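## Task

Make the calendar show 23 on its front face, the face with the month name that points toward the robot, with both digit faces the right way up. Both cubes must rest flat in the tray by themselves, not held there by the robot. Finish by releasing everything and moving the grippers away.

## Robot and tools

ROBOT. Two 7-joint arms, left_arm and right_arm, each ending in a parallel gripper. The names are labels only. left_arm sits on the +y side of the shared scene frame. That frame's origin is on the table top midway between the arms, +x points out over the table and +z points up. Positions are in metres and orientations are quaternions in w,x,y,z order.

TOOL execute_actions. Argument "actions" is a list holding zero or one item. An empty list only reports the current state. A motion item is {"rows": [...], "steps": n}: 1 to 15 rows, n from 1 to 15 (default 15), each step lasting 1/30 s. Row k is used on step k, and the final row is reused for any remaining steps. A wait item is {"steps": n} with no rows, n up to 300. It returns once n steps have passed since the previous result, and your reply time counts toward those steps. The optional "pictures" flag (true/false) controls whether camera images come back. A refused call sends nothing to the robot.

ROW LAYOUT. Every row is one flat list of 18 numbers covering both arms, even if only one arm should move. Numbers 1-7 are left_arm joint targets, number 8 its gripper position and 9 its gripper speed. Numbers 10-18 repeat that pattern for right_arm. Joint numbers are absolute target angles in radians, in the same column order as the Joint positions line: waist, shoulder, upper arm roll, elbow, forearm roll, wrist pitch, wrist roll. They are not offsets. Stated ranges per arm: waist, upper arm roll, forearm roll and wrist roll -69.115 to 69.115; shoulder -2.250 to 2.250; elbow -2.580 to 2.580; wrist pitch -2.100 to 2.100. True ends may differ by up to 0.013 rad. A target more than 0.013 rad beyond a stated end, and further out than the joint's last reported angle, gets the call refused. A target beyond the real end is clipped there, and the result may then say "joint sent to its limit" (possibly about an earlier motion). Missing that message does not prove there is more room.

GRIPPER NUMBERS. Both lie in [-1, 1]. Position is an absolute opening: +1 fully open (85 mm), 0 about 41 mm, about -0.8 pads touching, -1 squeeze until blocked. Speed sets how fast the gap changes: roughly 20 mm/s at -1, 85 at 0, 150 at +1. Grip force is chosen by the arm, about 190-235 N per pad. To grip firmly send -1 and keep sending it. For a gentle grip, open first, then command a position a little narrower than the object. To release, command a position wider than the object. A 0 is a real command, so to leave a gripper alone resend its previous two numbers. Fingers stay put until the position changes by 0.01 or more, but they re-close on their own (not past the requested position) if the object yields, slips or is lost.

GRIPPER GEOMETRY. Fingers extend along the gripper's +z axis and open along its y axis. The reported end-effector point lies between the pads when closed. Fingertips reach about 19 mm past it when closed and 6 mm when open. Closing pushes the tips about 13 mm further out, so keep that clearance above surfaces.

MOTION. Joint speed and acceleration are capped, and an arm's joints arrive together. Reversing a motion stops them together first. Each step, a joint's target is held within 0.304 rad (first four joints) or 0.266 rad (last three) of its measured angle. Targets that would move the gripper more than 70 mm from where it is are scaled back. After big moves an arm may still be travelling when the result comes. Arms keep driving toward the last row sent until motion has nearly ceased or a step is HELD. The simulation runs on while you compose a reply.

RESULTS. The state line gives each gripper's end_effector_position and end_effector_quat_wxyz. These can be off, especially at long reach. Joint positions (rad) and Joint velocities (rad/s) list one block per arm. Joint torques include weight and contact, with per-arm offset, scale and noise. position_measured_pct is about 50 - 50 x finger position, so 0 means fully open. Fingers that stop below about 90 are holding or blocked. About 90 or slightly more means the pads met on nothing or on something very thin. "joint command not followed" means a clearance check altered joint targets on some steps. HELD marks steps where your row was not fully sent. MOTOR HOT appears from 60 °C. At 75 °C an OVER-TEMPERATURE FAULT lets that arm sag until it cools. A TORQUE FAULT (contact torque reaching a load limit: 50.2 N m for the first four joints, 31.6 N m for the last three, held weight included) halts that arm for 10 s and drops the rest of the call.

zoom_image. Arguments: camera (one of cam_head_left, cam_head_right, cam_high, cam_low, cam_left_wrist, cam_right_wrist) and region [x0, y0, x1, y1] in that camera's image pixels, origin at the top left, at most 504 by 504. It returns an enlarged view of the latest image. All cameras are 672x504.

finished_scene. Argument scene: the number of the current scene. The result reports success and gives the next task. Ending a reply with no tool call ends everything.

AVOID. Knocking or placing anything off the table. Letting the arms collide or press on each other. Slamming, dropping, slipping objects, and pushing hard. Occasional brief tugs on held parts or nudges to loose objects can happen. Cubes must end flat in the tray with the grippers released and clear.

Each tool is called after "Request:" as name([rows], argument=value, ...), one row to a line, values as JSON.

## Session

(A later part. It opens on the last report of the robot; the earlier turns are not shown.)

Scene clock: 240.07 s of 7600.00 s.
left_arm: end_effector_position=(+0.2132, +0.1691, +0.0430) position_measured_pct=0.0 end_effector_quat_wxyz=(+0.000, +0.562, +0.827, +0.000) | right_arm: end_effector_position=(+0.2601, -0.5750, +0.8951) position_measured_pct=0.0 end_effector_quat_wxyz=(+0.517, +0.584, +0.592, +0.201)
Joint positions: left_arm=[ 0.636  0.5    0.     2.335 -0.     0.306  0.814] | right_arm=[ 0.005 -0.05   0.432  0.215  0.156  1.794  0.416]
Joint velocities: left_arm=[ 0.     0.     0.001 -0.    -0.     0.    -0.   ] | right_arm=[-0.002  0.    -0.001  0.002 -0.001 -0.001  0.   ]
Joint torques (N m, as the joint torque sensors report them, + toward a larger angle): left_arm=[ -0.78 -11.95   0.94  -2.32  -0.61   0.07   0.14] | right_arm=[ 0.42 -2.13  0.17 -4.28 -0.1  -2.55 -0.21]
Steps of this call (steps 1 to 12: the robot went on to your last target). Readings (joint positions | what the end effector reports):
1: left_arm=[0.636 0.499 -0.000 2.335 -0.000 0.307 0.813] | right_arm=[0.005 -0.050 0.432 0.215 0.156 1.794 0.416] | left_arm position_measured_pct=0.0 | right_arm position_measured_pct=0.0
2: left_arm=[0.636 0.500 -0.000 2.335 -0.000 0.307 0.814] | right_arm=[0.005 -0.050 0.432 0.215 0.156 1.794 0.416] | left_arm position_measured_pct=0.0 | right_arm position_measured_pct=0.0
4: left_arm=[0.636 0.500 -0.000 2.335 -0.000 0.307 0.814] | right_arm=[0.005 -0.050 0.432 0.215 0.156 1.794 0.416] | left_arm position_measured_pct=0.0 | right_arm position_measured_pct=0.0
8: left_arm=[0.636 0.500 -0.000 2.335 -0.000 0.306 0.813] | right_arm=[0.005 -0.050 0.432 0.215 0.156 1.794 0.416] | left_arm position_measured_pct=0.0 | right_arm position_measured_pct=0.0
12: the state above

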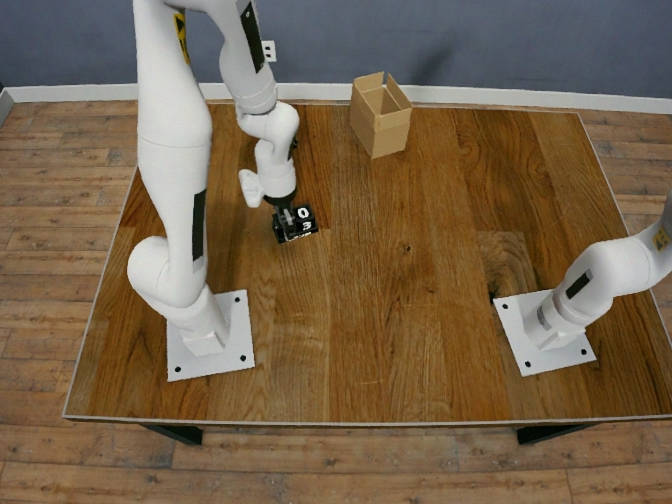

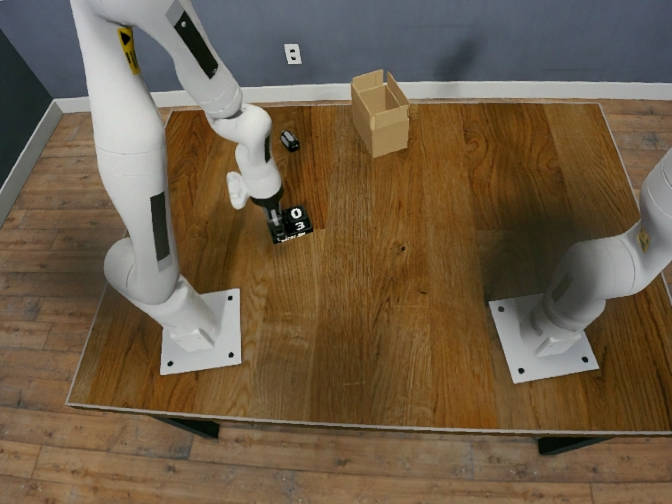

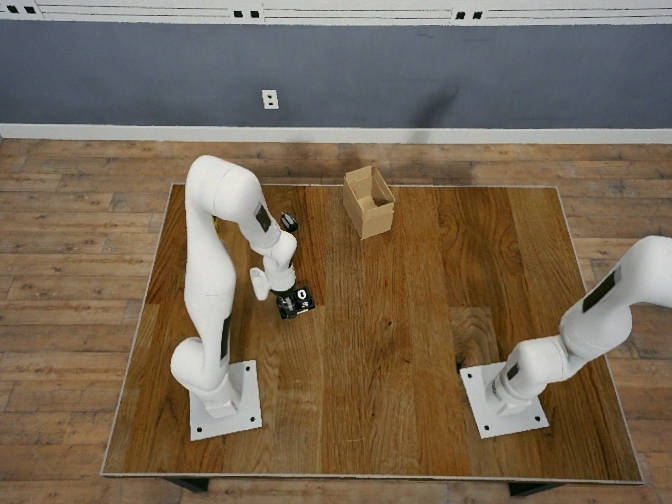

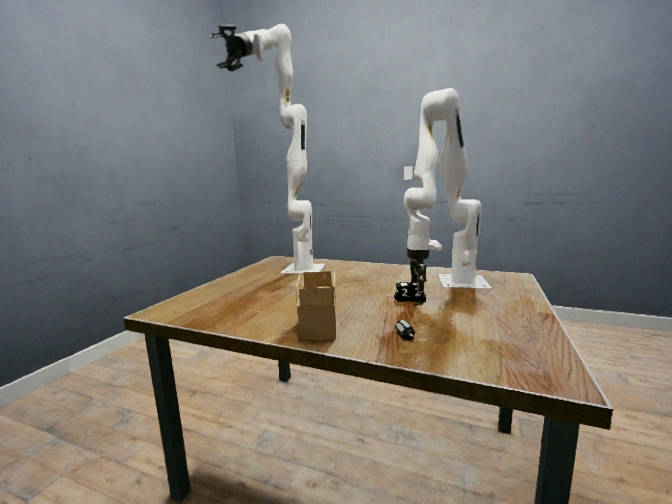

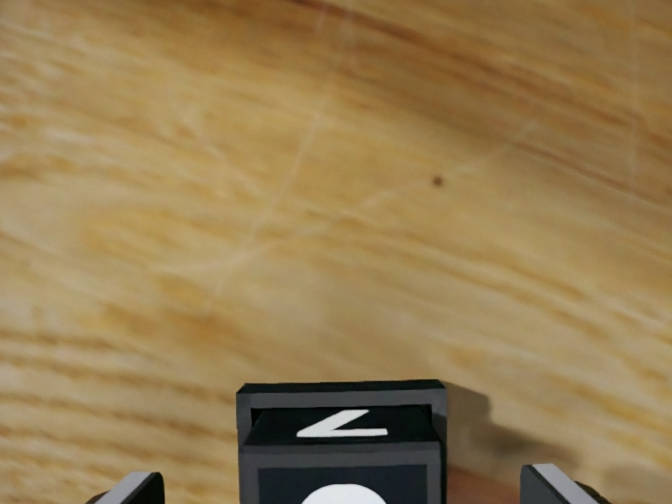

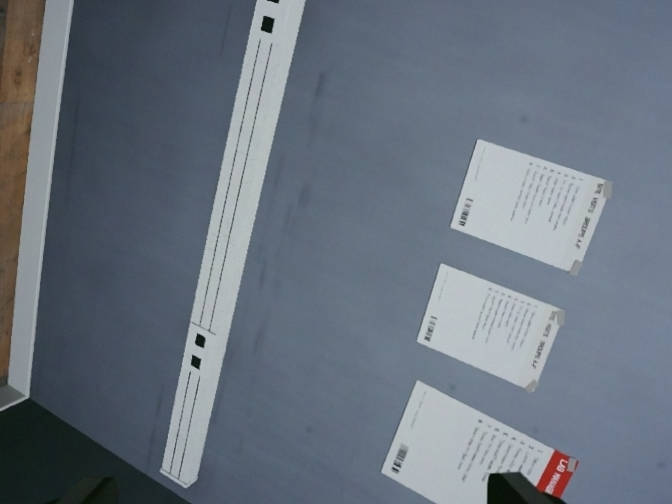

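Request:
execute_actions([
  {"rows": [[0.6359, 0.5001, 0.0, 2.335, 0.0, 0.3065, 0.8135, -1, 0, 0.005, -0.05, 0.432, 0.215, 0.156, 1.794, 0.416, 1, 0]], "steps": 15},
], pictures=false)

Request:
execute_actions([
  {"steps": 12},
])

Scene clock: 255.80 s of 7600.00 s.
left_arm: end_effector_position=(+0.2132, +0.1691, +0.0430) position_measured_pct=36.9 end_effector_quat_wxyz=(-0.000, +0.562, +0.827, -0.000) | right_arm: end_effector_position=(+0.2601, -0.5750, +0.8951) position_measured_pct=0.0 end_effector_quat_wxyz=(+0.517, +0.584, +0.592, +0.201)
Joint positions: left_arm=[ 0.636  0.5    0.     2.335 -0.     0.306  0.813] | right_arm=[ 0.005 -0.05   0.432  0.215  0.156  1.794  0.416]
Joint velocities: left_arm=[ 0.    -0.     0.     0.001  0.    -0.    -0.   ] | right_arm=[ 0.001  0.001 -0.    -0.001  0.001  0.    -0.001]
Joint torques (N m, as the joint torque sensors report them, + toward a larger angle): left_arm=[ -0.29 -12.1    0.9   -2.61  -0.11   0.39   0.32] | right_arm=[ 0.46 -2.2   0.1  -4.23 -0.19 -2.55 -0.26]
Steps of this call (steps 1 to 15: the robot went on to your last target; steps 16 to 90: nothing new was sent; then 12.23 s passed at rest; steps 91 to 105: all 15 steps of this action). Readings (joint positions | what the end effector reports):
91: left_arm=[0.636 0.500 0.000 2.335 -0.000 0.306 0.814] | right_arm=[0.005 -0.050 0.432 0.215 0.156 1.794 0.416] | left_arm position_measured_pct=0.0 | right_arm position_measured_pct=0.0
92: left_arm=[0.636 0.500 0.000 2.335 -0.000 0.306 0.813] | right_arm=[0.005 -0.050 0.432 0.215 0.156 1.794 0.416] | left_arm position_measured_pct=0.8 | right_arm position_measured_pct=0.0
94: left_arm=[0.636 0.500 0.000 2.335 -0.000 0.306 0.814] | right_arm=[0.005 -0.050 0.432 0.215 0.156 1.794 0.416] | left_arm position_measured_pct=4.8 | right_arm position_measured_pct=0.0
98: left_arm=[0.636 0.500 -0.000 2.335 0.000 0.306 0.813] | right_arm=[0.005 -0.050 0.432 0.215 0.156 1.794 0.416] | left_arm position_measured_pct=16.3 | right_arm position_measured_pct=0.0
105: the state above

Scene clock: 256.20 s of 7600.00 s.
left_arm: end_effector_position=(+0.2132, +0.1691, +0.0436) position_measured_pct=49.2 end_effector_quat_wxyz=(+0.000, +0.562, +0.827, +0.000) | right_arm: end_effector_position=(+0.2601, -0.5750, +0.8951) position_measured_pct=0.0 end_effector_quat_wxyz=(+0.517, +0.584, +0.592, +0.201)
Joint positions: left_arm=[ 0.636  0.498  0.     2.335 -0.     0.307  0.813] | right_arm=[ 0.005 -0.05   0.432  0.215  0.156  1.794  0.416]
Joint velocities: left_arm=[-0.    -0.     0.    -0.     0.001 -0.     0.001] | right_arm=[-0.001  0.    -0.     0.001 -0.001 -0.    -0.   ]
Joint torques (N m, as the joint torque sensors report them, + toward a larger angle): left_arm=[ -0.43 -10.37   0.75  -2.56  -0.74  -0.29   0.24] | right_arm=[ 0.34 -2.2   0.2  -4.2  -0.19 -2.58 -0.24]
Steps of this call (steps 1 to 12: the robot went on to your last target). Readings (joint positions | what the end effector reports):
1: left_arm=[0.636 0.500 0.000 2.335 -0.000 0.306 0.814] | right_arm=[0.005 -0.050 0.432 0.215 0.156 1.794 0.416] | left_arm position_measured_pct=40.1 | right_arm position_measured_pct=0.0
2: left_arm=[0.636 0.500 -0.000 2.335 -0.000 0.306 0.814] | right_arm=[0.005 -0.050 0.432 0.215 0.156 1.794 0.416] | left_arm position_measured_pct=43.3 | right_arm position_measured_pct=0.0
4: left_arm=[0.636 0.499 0.000 2.335 -0.000 0.308 0.813] | right_arm=[0.005 -0.050 0.432 0.215 0.156 1.794 0.416] | left_arm position_measured_pct=47.6 | right_arm position_measured_pct=0.0
8: left_arm=[0.636 0.498 0.000 2.335 -0.000 0.307 0.813] | right_arm=[0.005 -0.050 0.432 0.215 0.156 1.794 0.416] | left_arm position_measured_pct=49.2 | right_arm position_measured_pct=0.0
12: the state above

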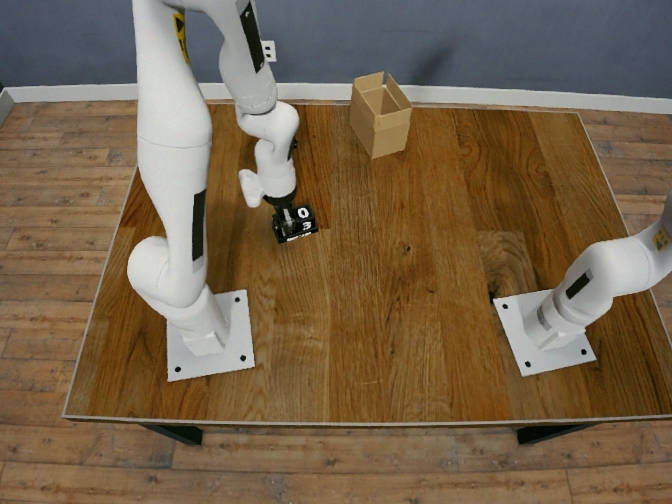

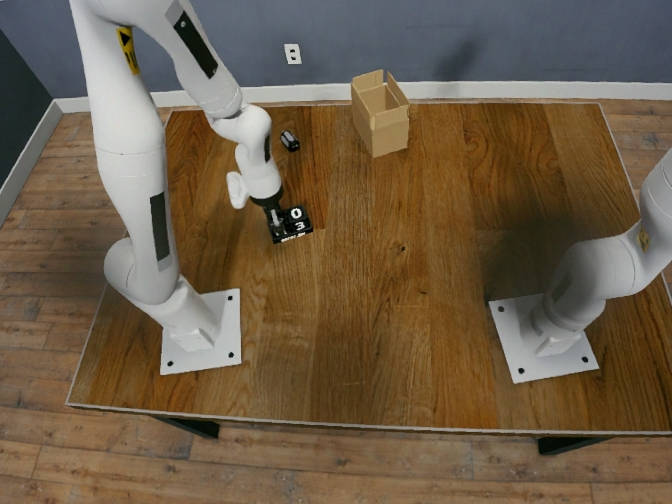

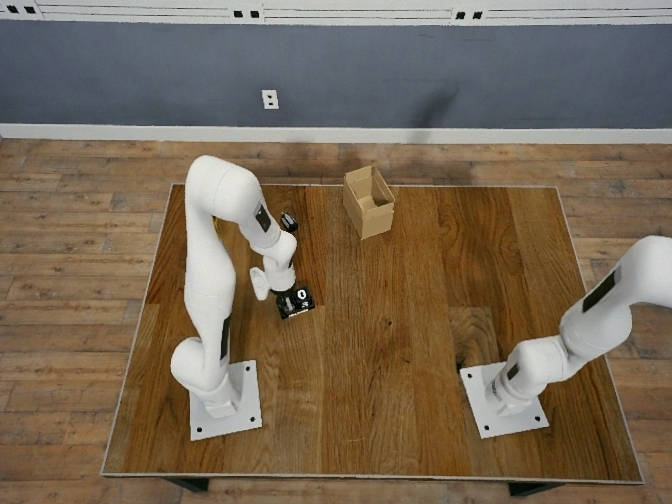

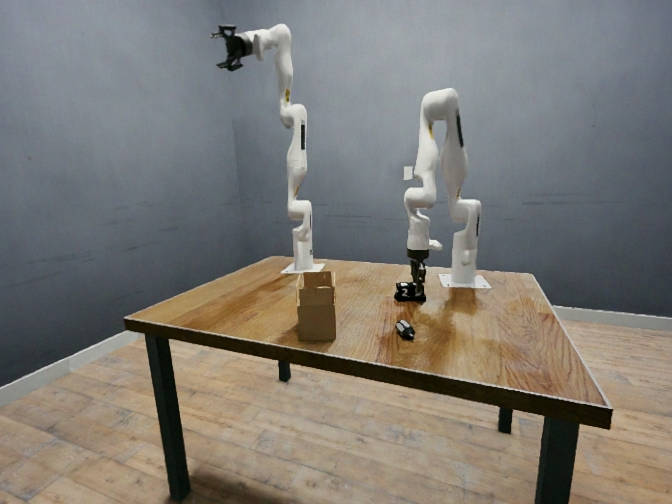

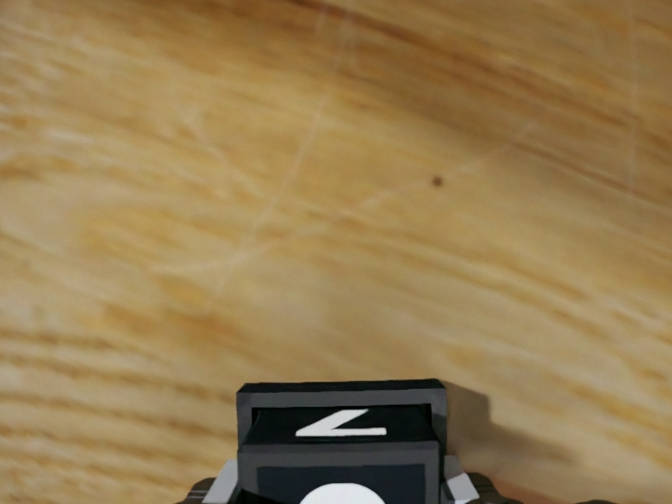

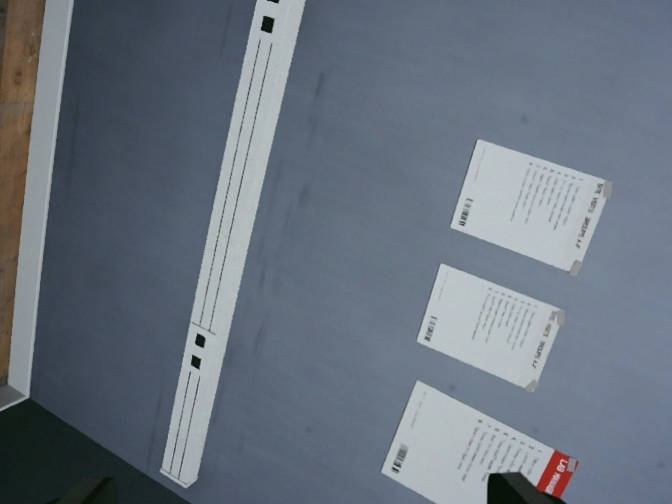

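Request:
execute_actions([
  {"rows": [
[0.6359, 0.49387, 0.0, 2.33341, 0.0, 0.31432, 0.8135, -1, 0, 0.005, -0.05, 0.432, 0.215, 0.156, 1.794, 0.416, 1, 0],
[0.6359, 0.48459, 0.0, 2.33100, 0.0, 0.32600, 0.8135, -1, 0, 0.005, -0.05, 0.432, 0.215, 0.156, 1.794, 0.416, 1, 0],
[0.6359, 0.46914, 0.0, 2.32698, 0.0, 0.34547, 0.8135, -1, 0, 0.005, -0.05, 0.432, 0.215, 0.156, 1.794, 0.416, 1, 0],
[0.6359, 0.45368, 0.0, 2.32297, 0.0, 0.36494, 0.8135, -1, 0, 0.005, -0.05, 0.432, 0.215, 0.156, 1.794, 0.416, 1, 0],
[0.6359, 0.43875, 0.0, 2.31823, 0.0, 0.38460, 0.8135, -1, 0, 0.005, -0.05, 0.432, 0.215, 0.156, 1.794, 0.416, 1, 0],
[0.6359, 0.42383, 0.0, 2.31350, 0.0, 0.40427, 0.8135, -1, 0, 0.005, -0.05, 0.432, 0.215, 0.156, 1.794, 0.416, 1, 0],
[0.6359, 0.40890, 0.0, 2.30876, 0.0, 0.42393, 0.8135, -1, 0, 0.005, -0.05, 0.432, 0.215, 0.156, 1.794, 0.416, 1, 0],
[0.6359, 0.39457, 0.0, 2.30333, 0.0, 0.44369, 0.8135, -1, 0, 0.005, -0.05, 0.432, 0.215, 0.156, 1.794, 0.416, 1, 0],
[0.6359, 0.38024, 0.0, 2.29790, 0.0, 0.46345, 0.8135, -1, 0, 0.005, -0.05, 0.432, 0.215, 0.156, 1.794, 0.416, 1, 0],
[0.6359, 0.36591, 0.0, 2.29247, 0.0, 0.48321, 0.8135, -1, 0, 0.005, -0.05, 0.432, 0.215, 0.156, 1.794, 0.416, 1, 0],
[0.6359, 0.35222, 0.0, 2.28637, 0.0, 0.50300, 0.8135, -1, 0, 0.005, -0.05, 0.432, 0.215, 0.156, 1.794, 0.416, 1, 0],
[0.6359, 0.33853, 0.0, 2.28028, 0.0, 0.52278, 0.8135, -1, 0, 0.005, -0.05, 0.432, 0.215, 0.156, 1.794, 0.416, 1, 0],
[0.6359, 0.32484, 0.0, 2.27418, 0.0, 0.54257, 0.8135, -1, 0, 0.005, -0.05, 0.432, 0.215, 0.156, 1.794, 0.416, 1, 0]
], "steps": 15},
], pictures=false)

Request:
execute_actions([
  {"steps": 10},
])

Scene clock: 296.87 s of 7600.00 s.
left_arm: end_effector_position=(+0.2131, +0.1692, +0.1000) position_measured_pct=49.2 end_effector_quat_wxyz=(-0.001, +0.562, +0.827, -0.000) | right_arm: end_effector_position=(+0.2601, -0.5750, +0.8951) position_measured_pct=0.0 end_effector_quat_wxyz=(+0.517, +0.584, +0.592, +0.201)
Joint positions: left_arm=[ 0.636  0.333  0.     2.277 -0.     0.532  0.813] | right_arm=[ 0.005 -0.05   0.432  0.215  0.156  1.794  0.416]
Joint velocities: left_arm=[ 0.001 -0.17   0.001 -0.099  0.     0.32   0.   ] | right_arm=[-0.001 -0.     0.     0.001  0.     0.     0.001]
Joint torques (N m, as the joint torque sensors report them, + toward a larger angle): left_arm=[-0.6  -7.92  0.85 -3.34 -0.39  0.36  0.39] | right_arm=[ 0.32 -2.15  0.2  -4.15 -0.21 -2.52 -0.25]
Steps of this call (steps 1 to 15: the robot went on to your last target; steps 16 to 90: nothing new was sent; then 37.17 s passed at rest; steps 91 to 105: all 15 steps of this action). Readings (joint positions | what the end effector reports):
91: left_arm=[0.636 0.497 0.000 2.335 -0.000 0.308 0.813] | right_arm=[0.005 -0.050 0.432 0.215 0.156 1.794 0.416] | left_arm position_measured_pct=49.2 | right_arm position_measured_pct=0.0
92: left_arm=[0.636 0.492 -0.000 2.334 -0.000 0.313 0.813] | right_arm=[0.005 -0.050 0.432 0.215 0.156 1.794 0.416] | left_arm position_measured_pct=49.2 | right_arm position_measured_pct=0.0
94: left_arm=[0.636 0.474 -0.000 2.329 0.000 0.334 0.813] | right_arm=[0.005 -0.050 0.432 0.215 0.156 1.794 0.416] | left_arm position_measured_pct=49.2 | right_arm position_measured_pct=0.0
98: left_arm=[0.636 0.423 -0.000 2.314 0.000 0.402 0.813] | right_arm=[0.005 -0.050 0.432 0.215 0.156 1.794 0.416] | left_arm position_measured_pct=49.2 | right_arm position_measured_pct=0.0
105: the state above

Scene clock: 297.20 s of 7600.00 s.
left_arm: end_effector_position=(+0.2131, +0.1692, +0.1029) position_measured_pct=49.2 end_effector_quat_wxyz=(-0.000, +0.562, +0.827, -0.000) | right_arm: end_effector_position=(+0.2601, -0.5750, +0.8951) position_measured_pct=0.0 end_effector_quat_wxyz=(+0.517, +0.584, +0.592, +0.201)
Joint positions: left_arm=[0.636 0.325 0.    2.274 0.    0.543 0.814] | right_arm=[ 0.005 -0.05   0.432  0.215  0.156  1.794  0.416]
Joint velocities: left_arm=[ 0.    -0.005  0.001  0.001 -0.     0.     0.   ] | right_arm=[ 0.001  0.001 -0.001 -0.001  0.    -0.    -0.   ]
Joint torques (N m, as the joint torque sensors report them, + toward a larger angle): left_arm=[-0.62 -9.91  0.9  -4.51 -0.43  0.25  0.24] | right_arm=[ 0.47 -2.22  0.12 -4.19 -0.19 -2.51 -0.24]
Steps of this call (steps 1 to 10: the robot went on to your last target). Readings (joint positions | what the end effector reports):
1: left_arm=[0.636 0.330 0.000 2.275 -0.000 0.540 0.814] | right_arm=[0.005 -0.050 0.432 0.215 0.156 1.794 0.416] | left_arm position_measured_pct=49.2 | right_arm position_measured_pct=0.0
2: left_arm=[0.636 0.330 0.000 2.275 0.000 0.541 0.813] | right_arm=[0.005 -0.050 0.432 0.215 0.156 1.794 0.416] | left_arm position_measured_pct=49.2 | right_arm position_measured_pct=0.0
4: left_arm=[0.636 0.328 0.000 2.274 0.000 0.542 0.814] | right_arm=[0.005 -0.050 0.432 0.215 0.156 1.794 0.416] | left_arm position_measured_pct=49.2 | right_arm position_measured_pct=0.0
8: left_arm=[0.636 0.326 0.000 2.274 -0.000 0.543 0.814] | right_arm=[0.005 -0.050 0.432 0.215 0.156 1.794 0.416] | left_arm position_measured_pct=49.2 | right_arm position_measured_pct=0.0
10: the state above

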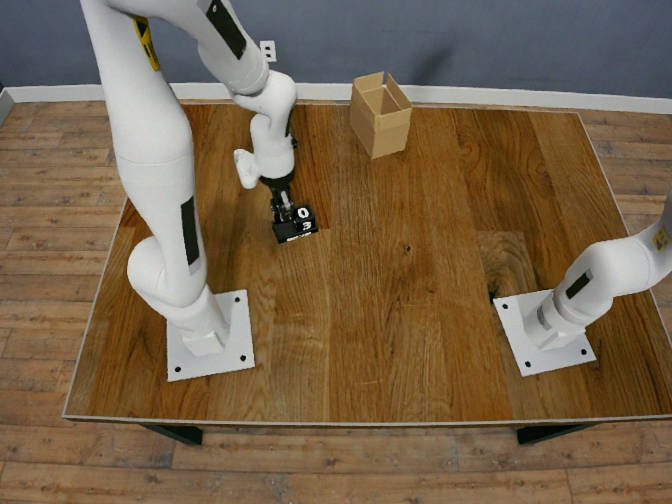

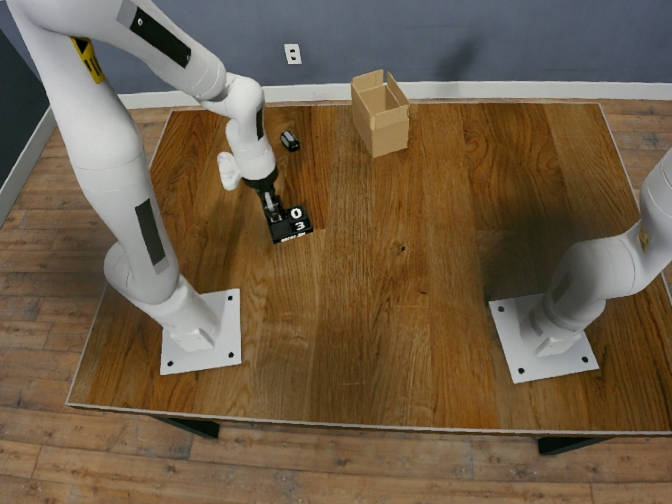

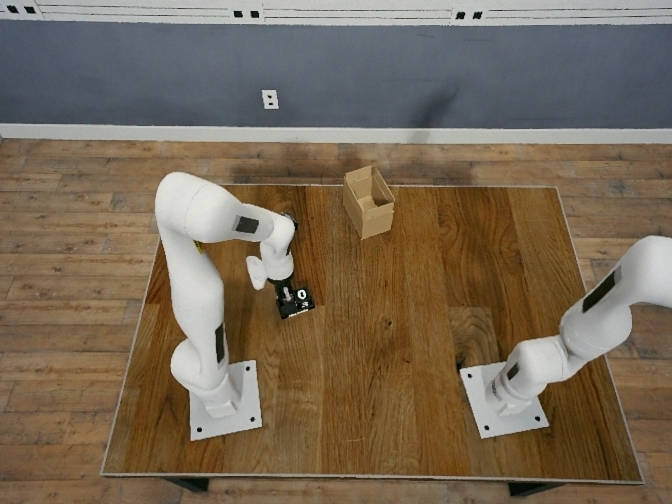

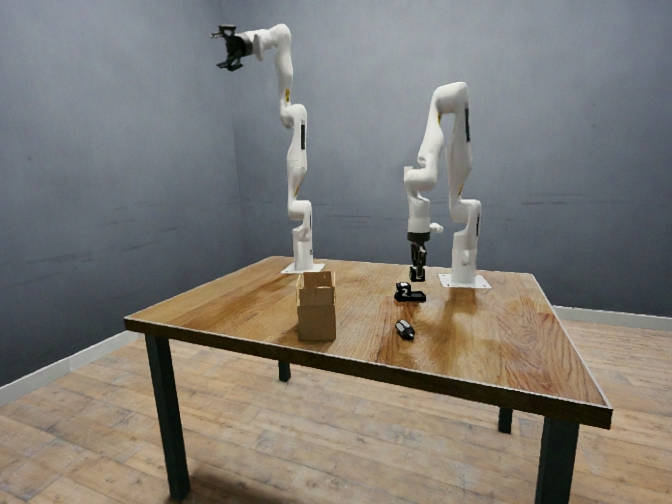

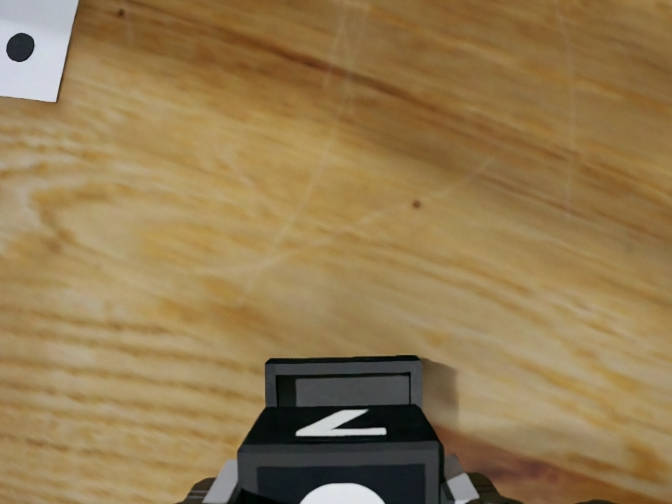

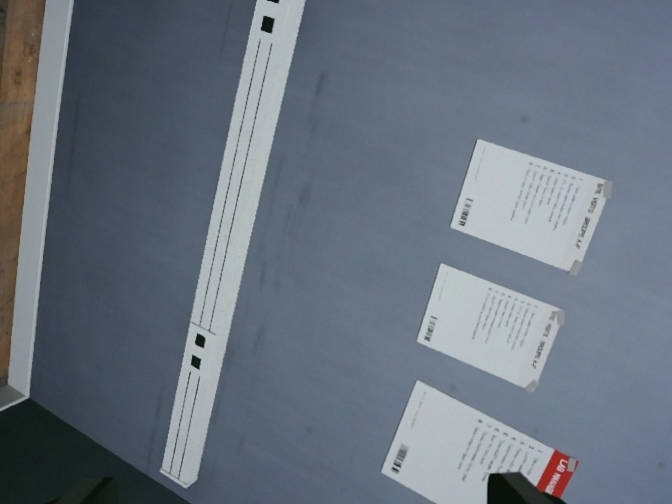

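Request:
execute_actions([
  {"rows": [[0.6359, 0.32484, 0.0, 2.27418, 0.0, 0.54257, -2.3281, -1, 0, 0.005, -0.05, 0.432, 0.215, 0.156, 1.794, 0.416, 1, 0]], "steps": 15},
], pictures=false)

Request:
execute_actions([
  {"steps": 75},
])

Scene clock: 302.63 s of 7600.00 s.
left_arm: end_effector_position=(+0.2132, +0.1691, +0.1031) position_measured_pct=49.2 end_effector_quat_wxyz=(+0.000, +0.751, +0.660, +0.000) | right_arm: end_effector_position=(+0.2601, -0.5750, +0.8951) position_measured_pct=0.0 end_effector_quat_wxyz=(+0.517, +0.584, +0.592, +0.201)
Joint positions: left_arm=[ 0.636  0.325 -0.     2.274 -0.     0.543  0.308] | right_arm=[ 0.005 -0.05   0.432  0.215  0.156  1.794  0.416]
Joint velocities: left_arm=[-0.     0.     0.     0.    -0.    -0.    -1.217] | right_arm=[-0.001 -0.    -0.001  0.001  0.001 -0.    -0.001]
Joint torques (N m, as the joint torque sensors report them, + toward a larger angle): left_arm=[ -0.65 -10.68   0.66  -4.76  -0.5    0.12   0.09] | right_arm=[ 0.43 -2.19  0.2  -4.27 -0.2  -2.56 -0.17]
Steps of this call (steps 1 to 30: the robot went on to your last target; steps 31 to 90: nothing new was sent; then 1.93 s passed at rest; steps 91 to 105: all 15 steps of this action). Readings (joint positions | what the end effector reports):
91: left_arm=[0.636 0.325 -0.000 2.274 0.000 0.543 0.812] | right_arm=[0.005 -0.050 0.432 0.215 0.156 1.794 0.416] | left_arm position_measured_pct=49.2 | right_arm position_measured_pct=0.0
92: left_arm=[0.636 0.325 -0.000 2.274 0.000 0.543 0.803] | right_arm=[0.005 -0.050 0.432 0.215 0.156 1.794 0.416] | left_arm position_measured_pct=49.2 | right_arm position_measured_pct=0.0
94: left_arm=[0.636 0.325 -0.000 2.274 0.000 0.543 0.752] | right_arm=[0.005 -0.050 0.432 0.215 0.156 1.794 0.416] | left_arm position_measured_pct=49.2 | right_arm position_measured_pct=0.0
98: left_arm=[0.636 0.325 -0.000 2.274 -0.000 0.543 0.592] | right_arm=[0.005 -0.050 0.432 0.215 0.156 1.794 0.416] | left_arm position_measured_pct=49.2 | right_arm position_measured_pct=0.0
105: the state above

Scene clock: 305.13 s of 7600.00 s.
left_arm: end_effector_position=(+0.2132, +0.1691, +0.1031) position_measured_pct=49.2 end_effector_quat_wxyz=(-0.000, +0.827, -0.562, +0.000) | right_arm: end_effector_position=(+0.2601, -0.5750, +0.8951) position_measured_pct=0.0 end_effector_quat_wxyz=(+0.517, +0.584, +0.592, +0.201)
Joint positions: left_arm=[ 0.636  0.325  0.     2.274 -0.     0.543 -2.328] | right_arm=[ 0.005 -0.05   0.432  0.215  0.156  1.794  0.416]
Joint velocities: left_arm=[-0.     0.     0.    -0.    -0.    -0.    -0.001] | right_arm=[ 0.001 -0.001 -0.    -0.     0.001 -0.     0.001]
Joint torques (N m, as the joint torque sensors report them, + toward a larger angle): left_arm=[ -0.47 -10.97   0.75  -4.79  -0.28   0.23   0.21] | right_arm=[ 0.43 -2.13  0.15 -4.2  -0.2  -2.53 -0.22]
Steps of this call (steps 1 to 75: the robot went on to your last target). Readings (joint positions | what the end effector reports):
1: left_arm=[0.636 0.325 -0.000 2.274 -0.000 0.543 0.267] | right_arm=[0.005 -0.050 0.432 0.215 0.156 1.794 0.416] | left_arm position_measured_pct=49.2 | right_arm position_measured_pct=0.0
2: left_arm=[0.636 0.325 -0.000 2.274 -0.000 0.543 0.226] | right_arm=[0.005 -0.050 0.432 0.215 0.156 1.794 0.416] | left_arm position_measured_pct=49.2 | right_arm position_measured_pct=0.0
4: left_arm=[0.636 0.325 -0.000 2.274 -0.000 0.543 0.145] | right_arm=[0.005 -0.050 0.432 0.215 0.156 1.794 0.416] | left_arm position_measured_pct=49.2 | right_arm position_measured_pct=0.0
8: left_arm=[0.636 0.325 -0.000 2.274 -0.000 0.543 -0.017] | right_arm=[0.005 -0.050 0.432 0.215 0.156 1.794 0.416] | left_arm position_measured_pct=49.2 | right_arm position_measured_pct=0.0
75: the state above

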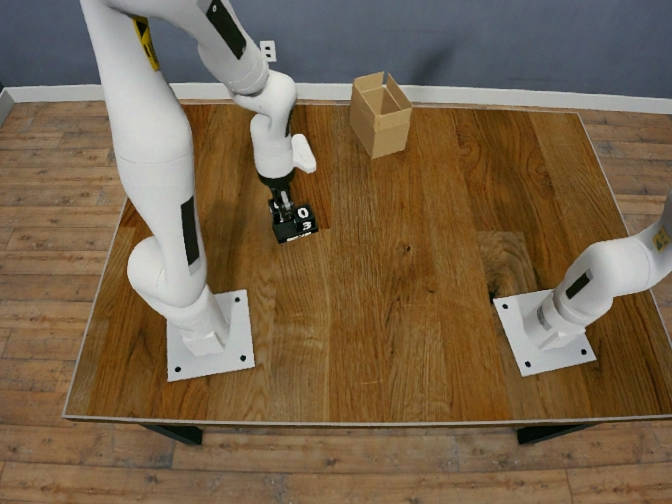

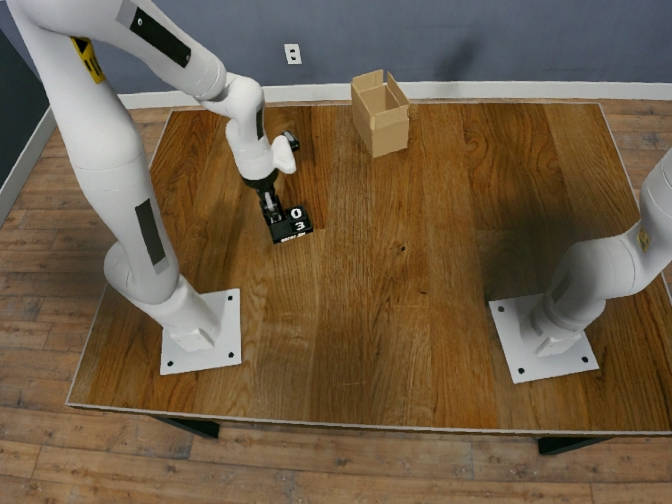

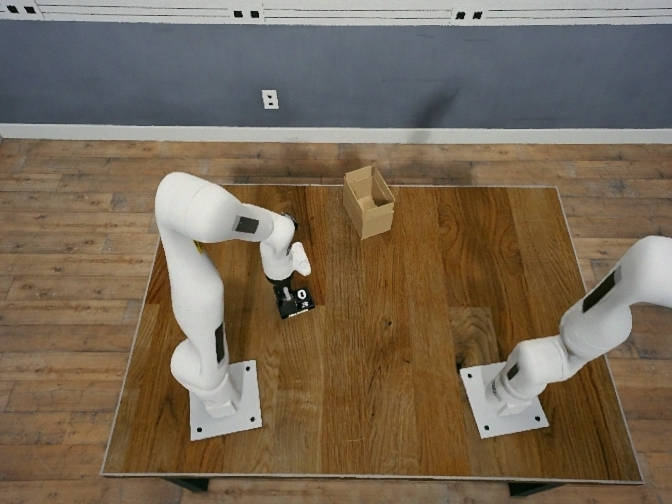

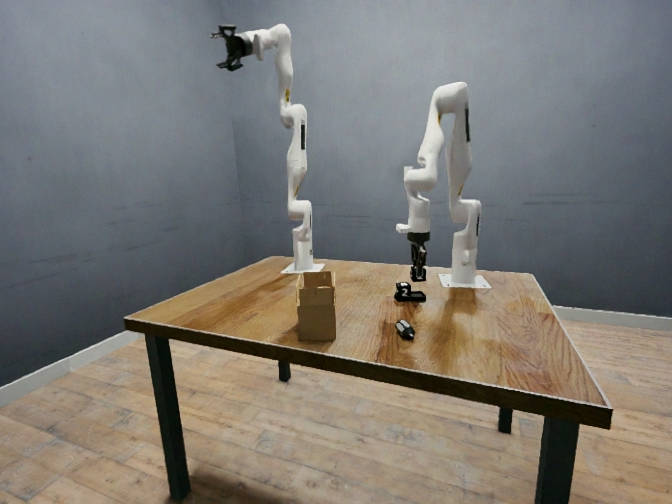

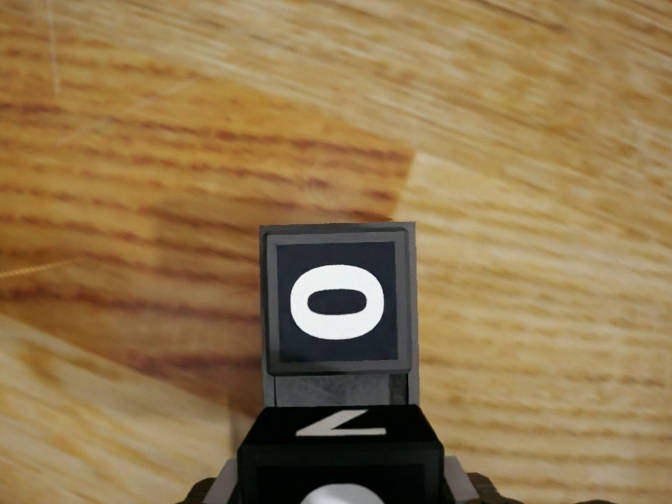

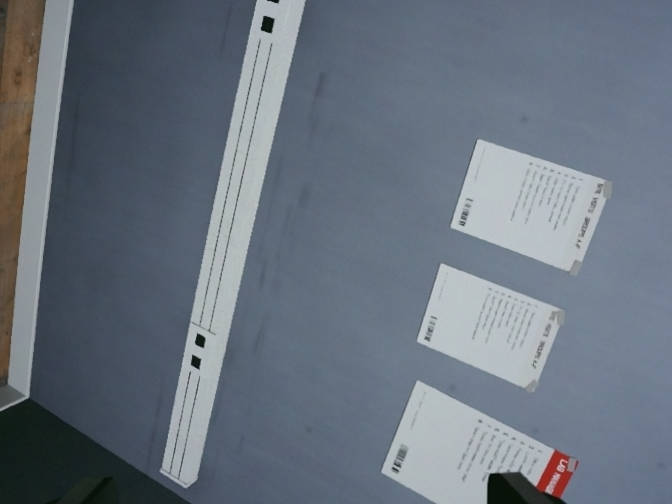

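Request:
zoom_image(camera="cam_left_wrist", region=[200, 210, 480, 504])

Region (200, 210, 480, 504) of cam_left_wrist's 672x504 image, scaled by 1.714; it fills the left 480 columns of this view, and the rest is white.

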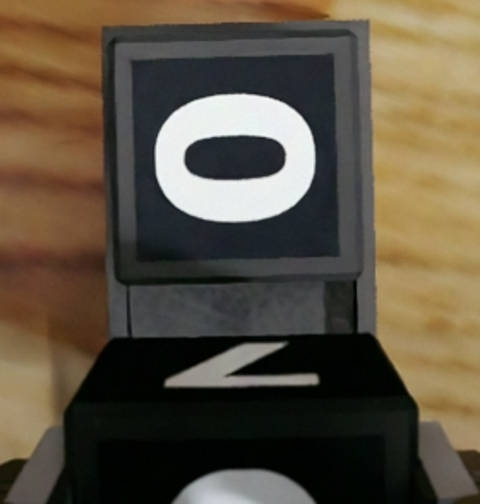

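Request:
execute_actions([
  {"rows": [[0.6469, 0.35769, 0.0, 2.27542, 0.0, 0.50848, -2.3171, -1, 0, 0.005, -0.05, 0.432, 0.215, 0.156, 1.794, 0.416, 1, 0]], "steps": 15},
], pictures=false)

Request:
execute_actions([
  {"steps": 6},
])

Scene clock: 350.63 s of 7600.00 s.
left_arm: end_effector_position=(+0.2150, +0.1647, +0.0931) position_measured_pct=49.2 end_effector_quat_wxyz=(-0.000, +0.827, -0.562, +0.000) | right_arm: end_effector_position=(+0.2601, -0.5750, +0.8951) position_measured_pct=0.0 end_effector_quat_wxyz=(+0.517, +0.584, +0.592, +0.201)
Joint positions: left_arm=[ 0.647  0.357  0.     2.275  0.     0.508 -2.317] | right_arm=[ 0.005 -0.05   0.432  0.215  0.156  1.794  0.416]
Joint velocities: left_arm=[ 0.001  0.002 -0.001  0.    -0.001 -0.     0.   ] | right_arm=[ 0.001  0.    -0.     0.001 -0.001 -0.     0.   ]
Joint torques (N m, as the joint torque sensors report them, + toward a larger angle): left_arm=[ -0.79 -11.13   0.34  -4.52  -0.3   -0.07   0.37] | right_arm=[ 0.49 -2.13  0.08 -4.23 -0.25 -2.56 -0.23]
Steps of this call (steps 1 to 15: the robot went on to your last target; steps 16 to 90: nothing new was sent; then 42.00 s passed at rest; steps 91 to 105: all 15 steps of this action). Readings (joint positions | what the end effector reports):
91: left_arm=[0.636 0.326 -0.000 2.274 -0.000 0.542 -2.328] | right_arm=[0.005 -0.050 0.432 0.215 0.156 1.794 0.416] | left_arm position_measured_pct=49.2 | right_arm position_measured_pct=0.0
92: left_arm=[0.639 0.333 -0.000 2.274 -0.000 0.536 -2.326] | right_arm=[0.005 -0.050 0.432 0.215 0.156 1.794 0.416] | left_arm position_measured_pct=49.2 | right_arm position_measured_pct=0.0
94: left_arm=[0.646 0.353 0.000 2.275 0.000 0.516 -2.320] | right_arm=[0.005 -0.050 0.432 0.215 0.156 1.794 0.416] | left_arm position_measured_pct=49.2 | right_arm position_measured_pct=0.0
98: left_arm=[0.646 0.356 0.000 2.275 -0.000 0.509 -2.317] | right_arm=[0.005 -0.050 0.432 0.215 0.156 1.794 0.416] | left_arm position_measured_pct=49.2 | right_arm position_measured_pct=0.0
105: the state above

Scene clock: 350.83 s of 7600.00 s.
left_arm: end_effector_position=(+0.2150, +0.1647, +0.0931) position_measured_pct=49.2 end_effector_quat_wxyz=(-0.000, +0.827, -0.562, +0.000) | right_arm: end_effector_position=(+0.2601, -0.5750, +0.8951) position_measured_pct=0.0 end_effector_quat_wxyz=(+0.517, +0.584, +0.592, +0.201)
Joint positions: left_arm=[ 0.647  0.358  0.     2.275  0.     0.508 -2.317] | right_arm=[ 0.005 -0.05   0.432  0.215  0.156  1.794  0.416]
Joint velocities: left_arm=[ 0.    -0.    -0.     0.    -0.001 -0.     0.   ] | right_arm=[ 0.    -0.001 -0.     0.001  0.001  0.     0.002]
Joint torques (N m, as the joint torque sensors report them, + toward a larger angle): left_arm=[ -0.92 -10.87   0.79  -3.75  -0.43   0.05   0.39] | right_arm=[ 0.36 -2.17  0.2  -4.26 -0.18 -2.54 -0.27]
Steps of this call (steps 1 to 6: the robot went on to your last target). Readings (joint positions | what the end effector reports):
1: left_arm=[0.647 0.358 0.000 2.275 0.000 0.508 -2.317] | right_arm=[0.005 -0.050 0.432 0.215 0.156 1.794 0.416] | left_arm position_measured_pct=49.2 | right_arm position_measured_pct=0.0
2: left_arm=[0.647 0.358 0.000 2.275 0.000 0.508 -2.317] | right_arm=[0.005 -0.050 0.432 0.215 0.156 1.794 0.416] | left_arm position_measured_pct=49.2 | right_arm position_measured_pct=0.0
4: left_arm=[0.647 0.358 0.000 2.275 0.000 0.508 -2.317] | right_arm=[0.005 -0.050 0.432 0.215 0.156 1.794 0.416] | left_arm position_measured_pct=49.2 | right_arm position_measured_pct=0.0
6: the state above

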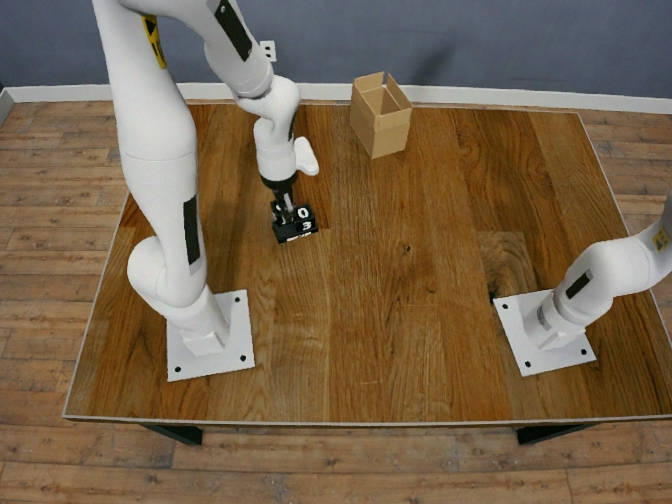

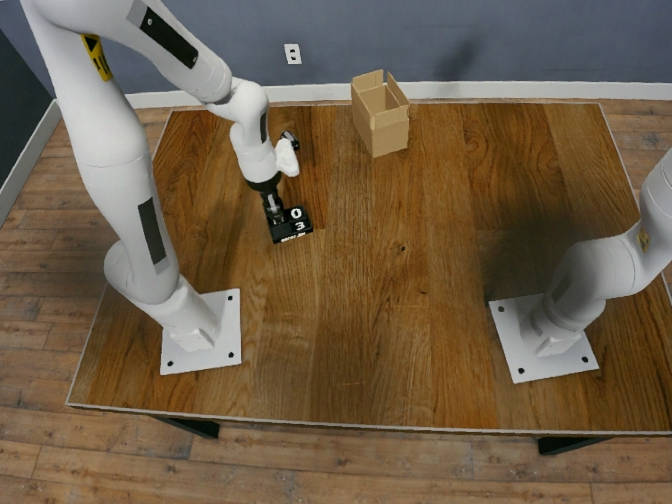

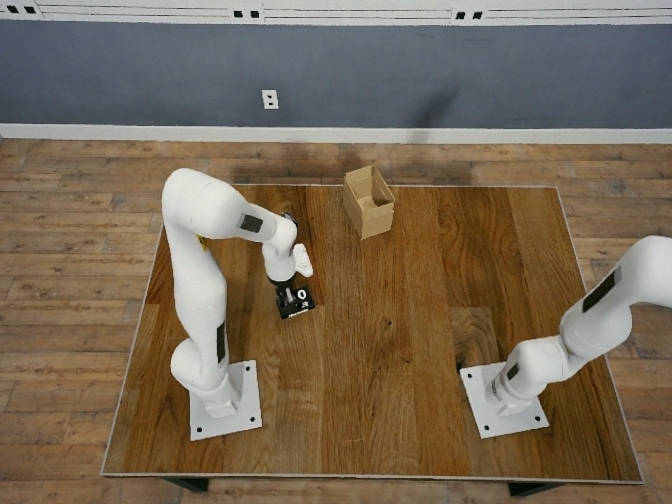

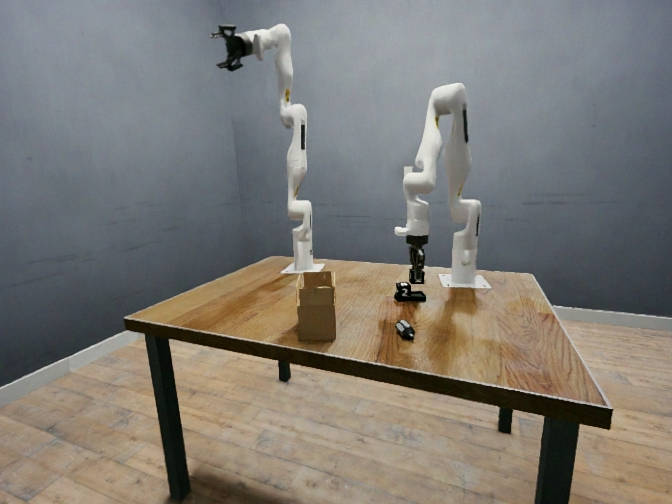

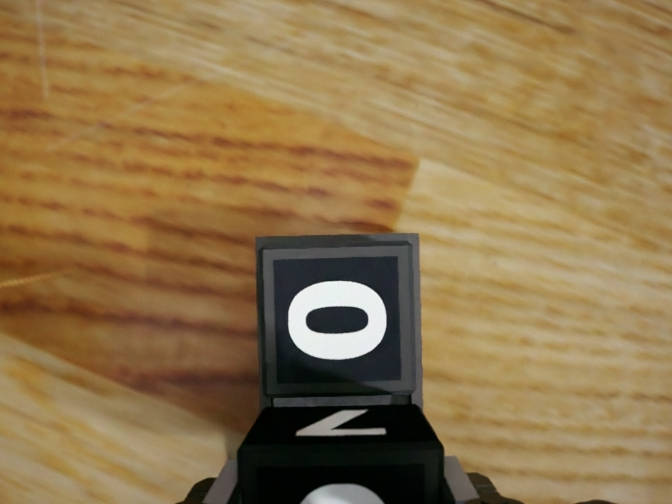

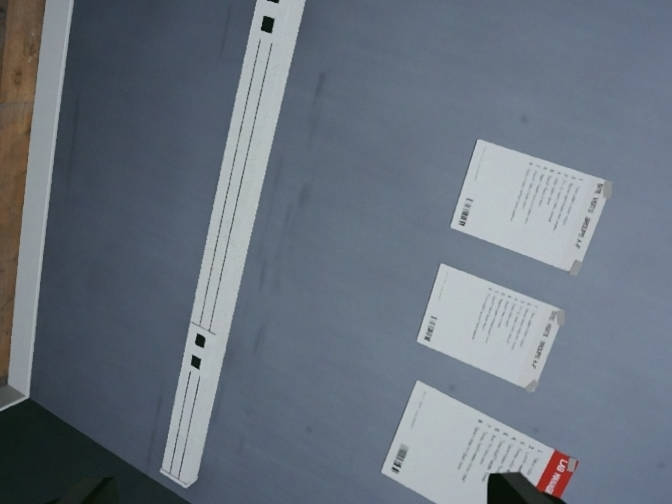

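Request:
zoom_image(camera="cam_left_wrist", region=[240, 340, 450, 460])

Request:
zoom_image(camera="cam_low", region=[380, 240, 450, 310])

Region (240, 340, 450, 460) of cam_left_wrist's 672x504 image, scaled by 2.400; it fills the top 288 rows of this view, and the rest is white.

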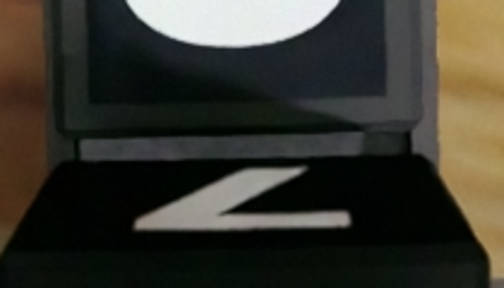

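Region (380, 240, 450, 310) of cam_low's 672x504 image, scaled by 7.200, with more detail than that image has.

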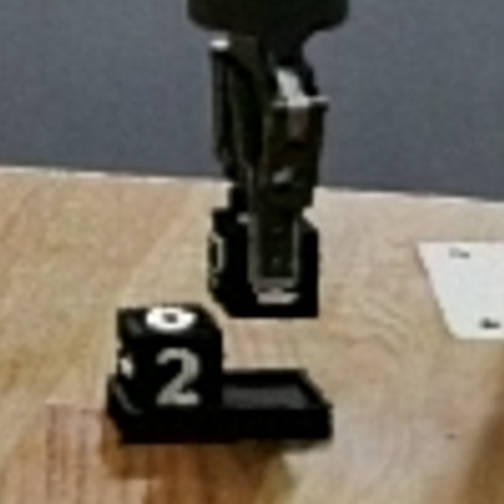

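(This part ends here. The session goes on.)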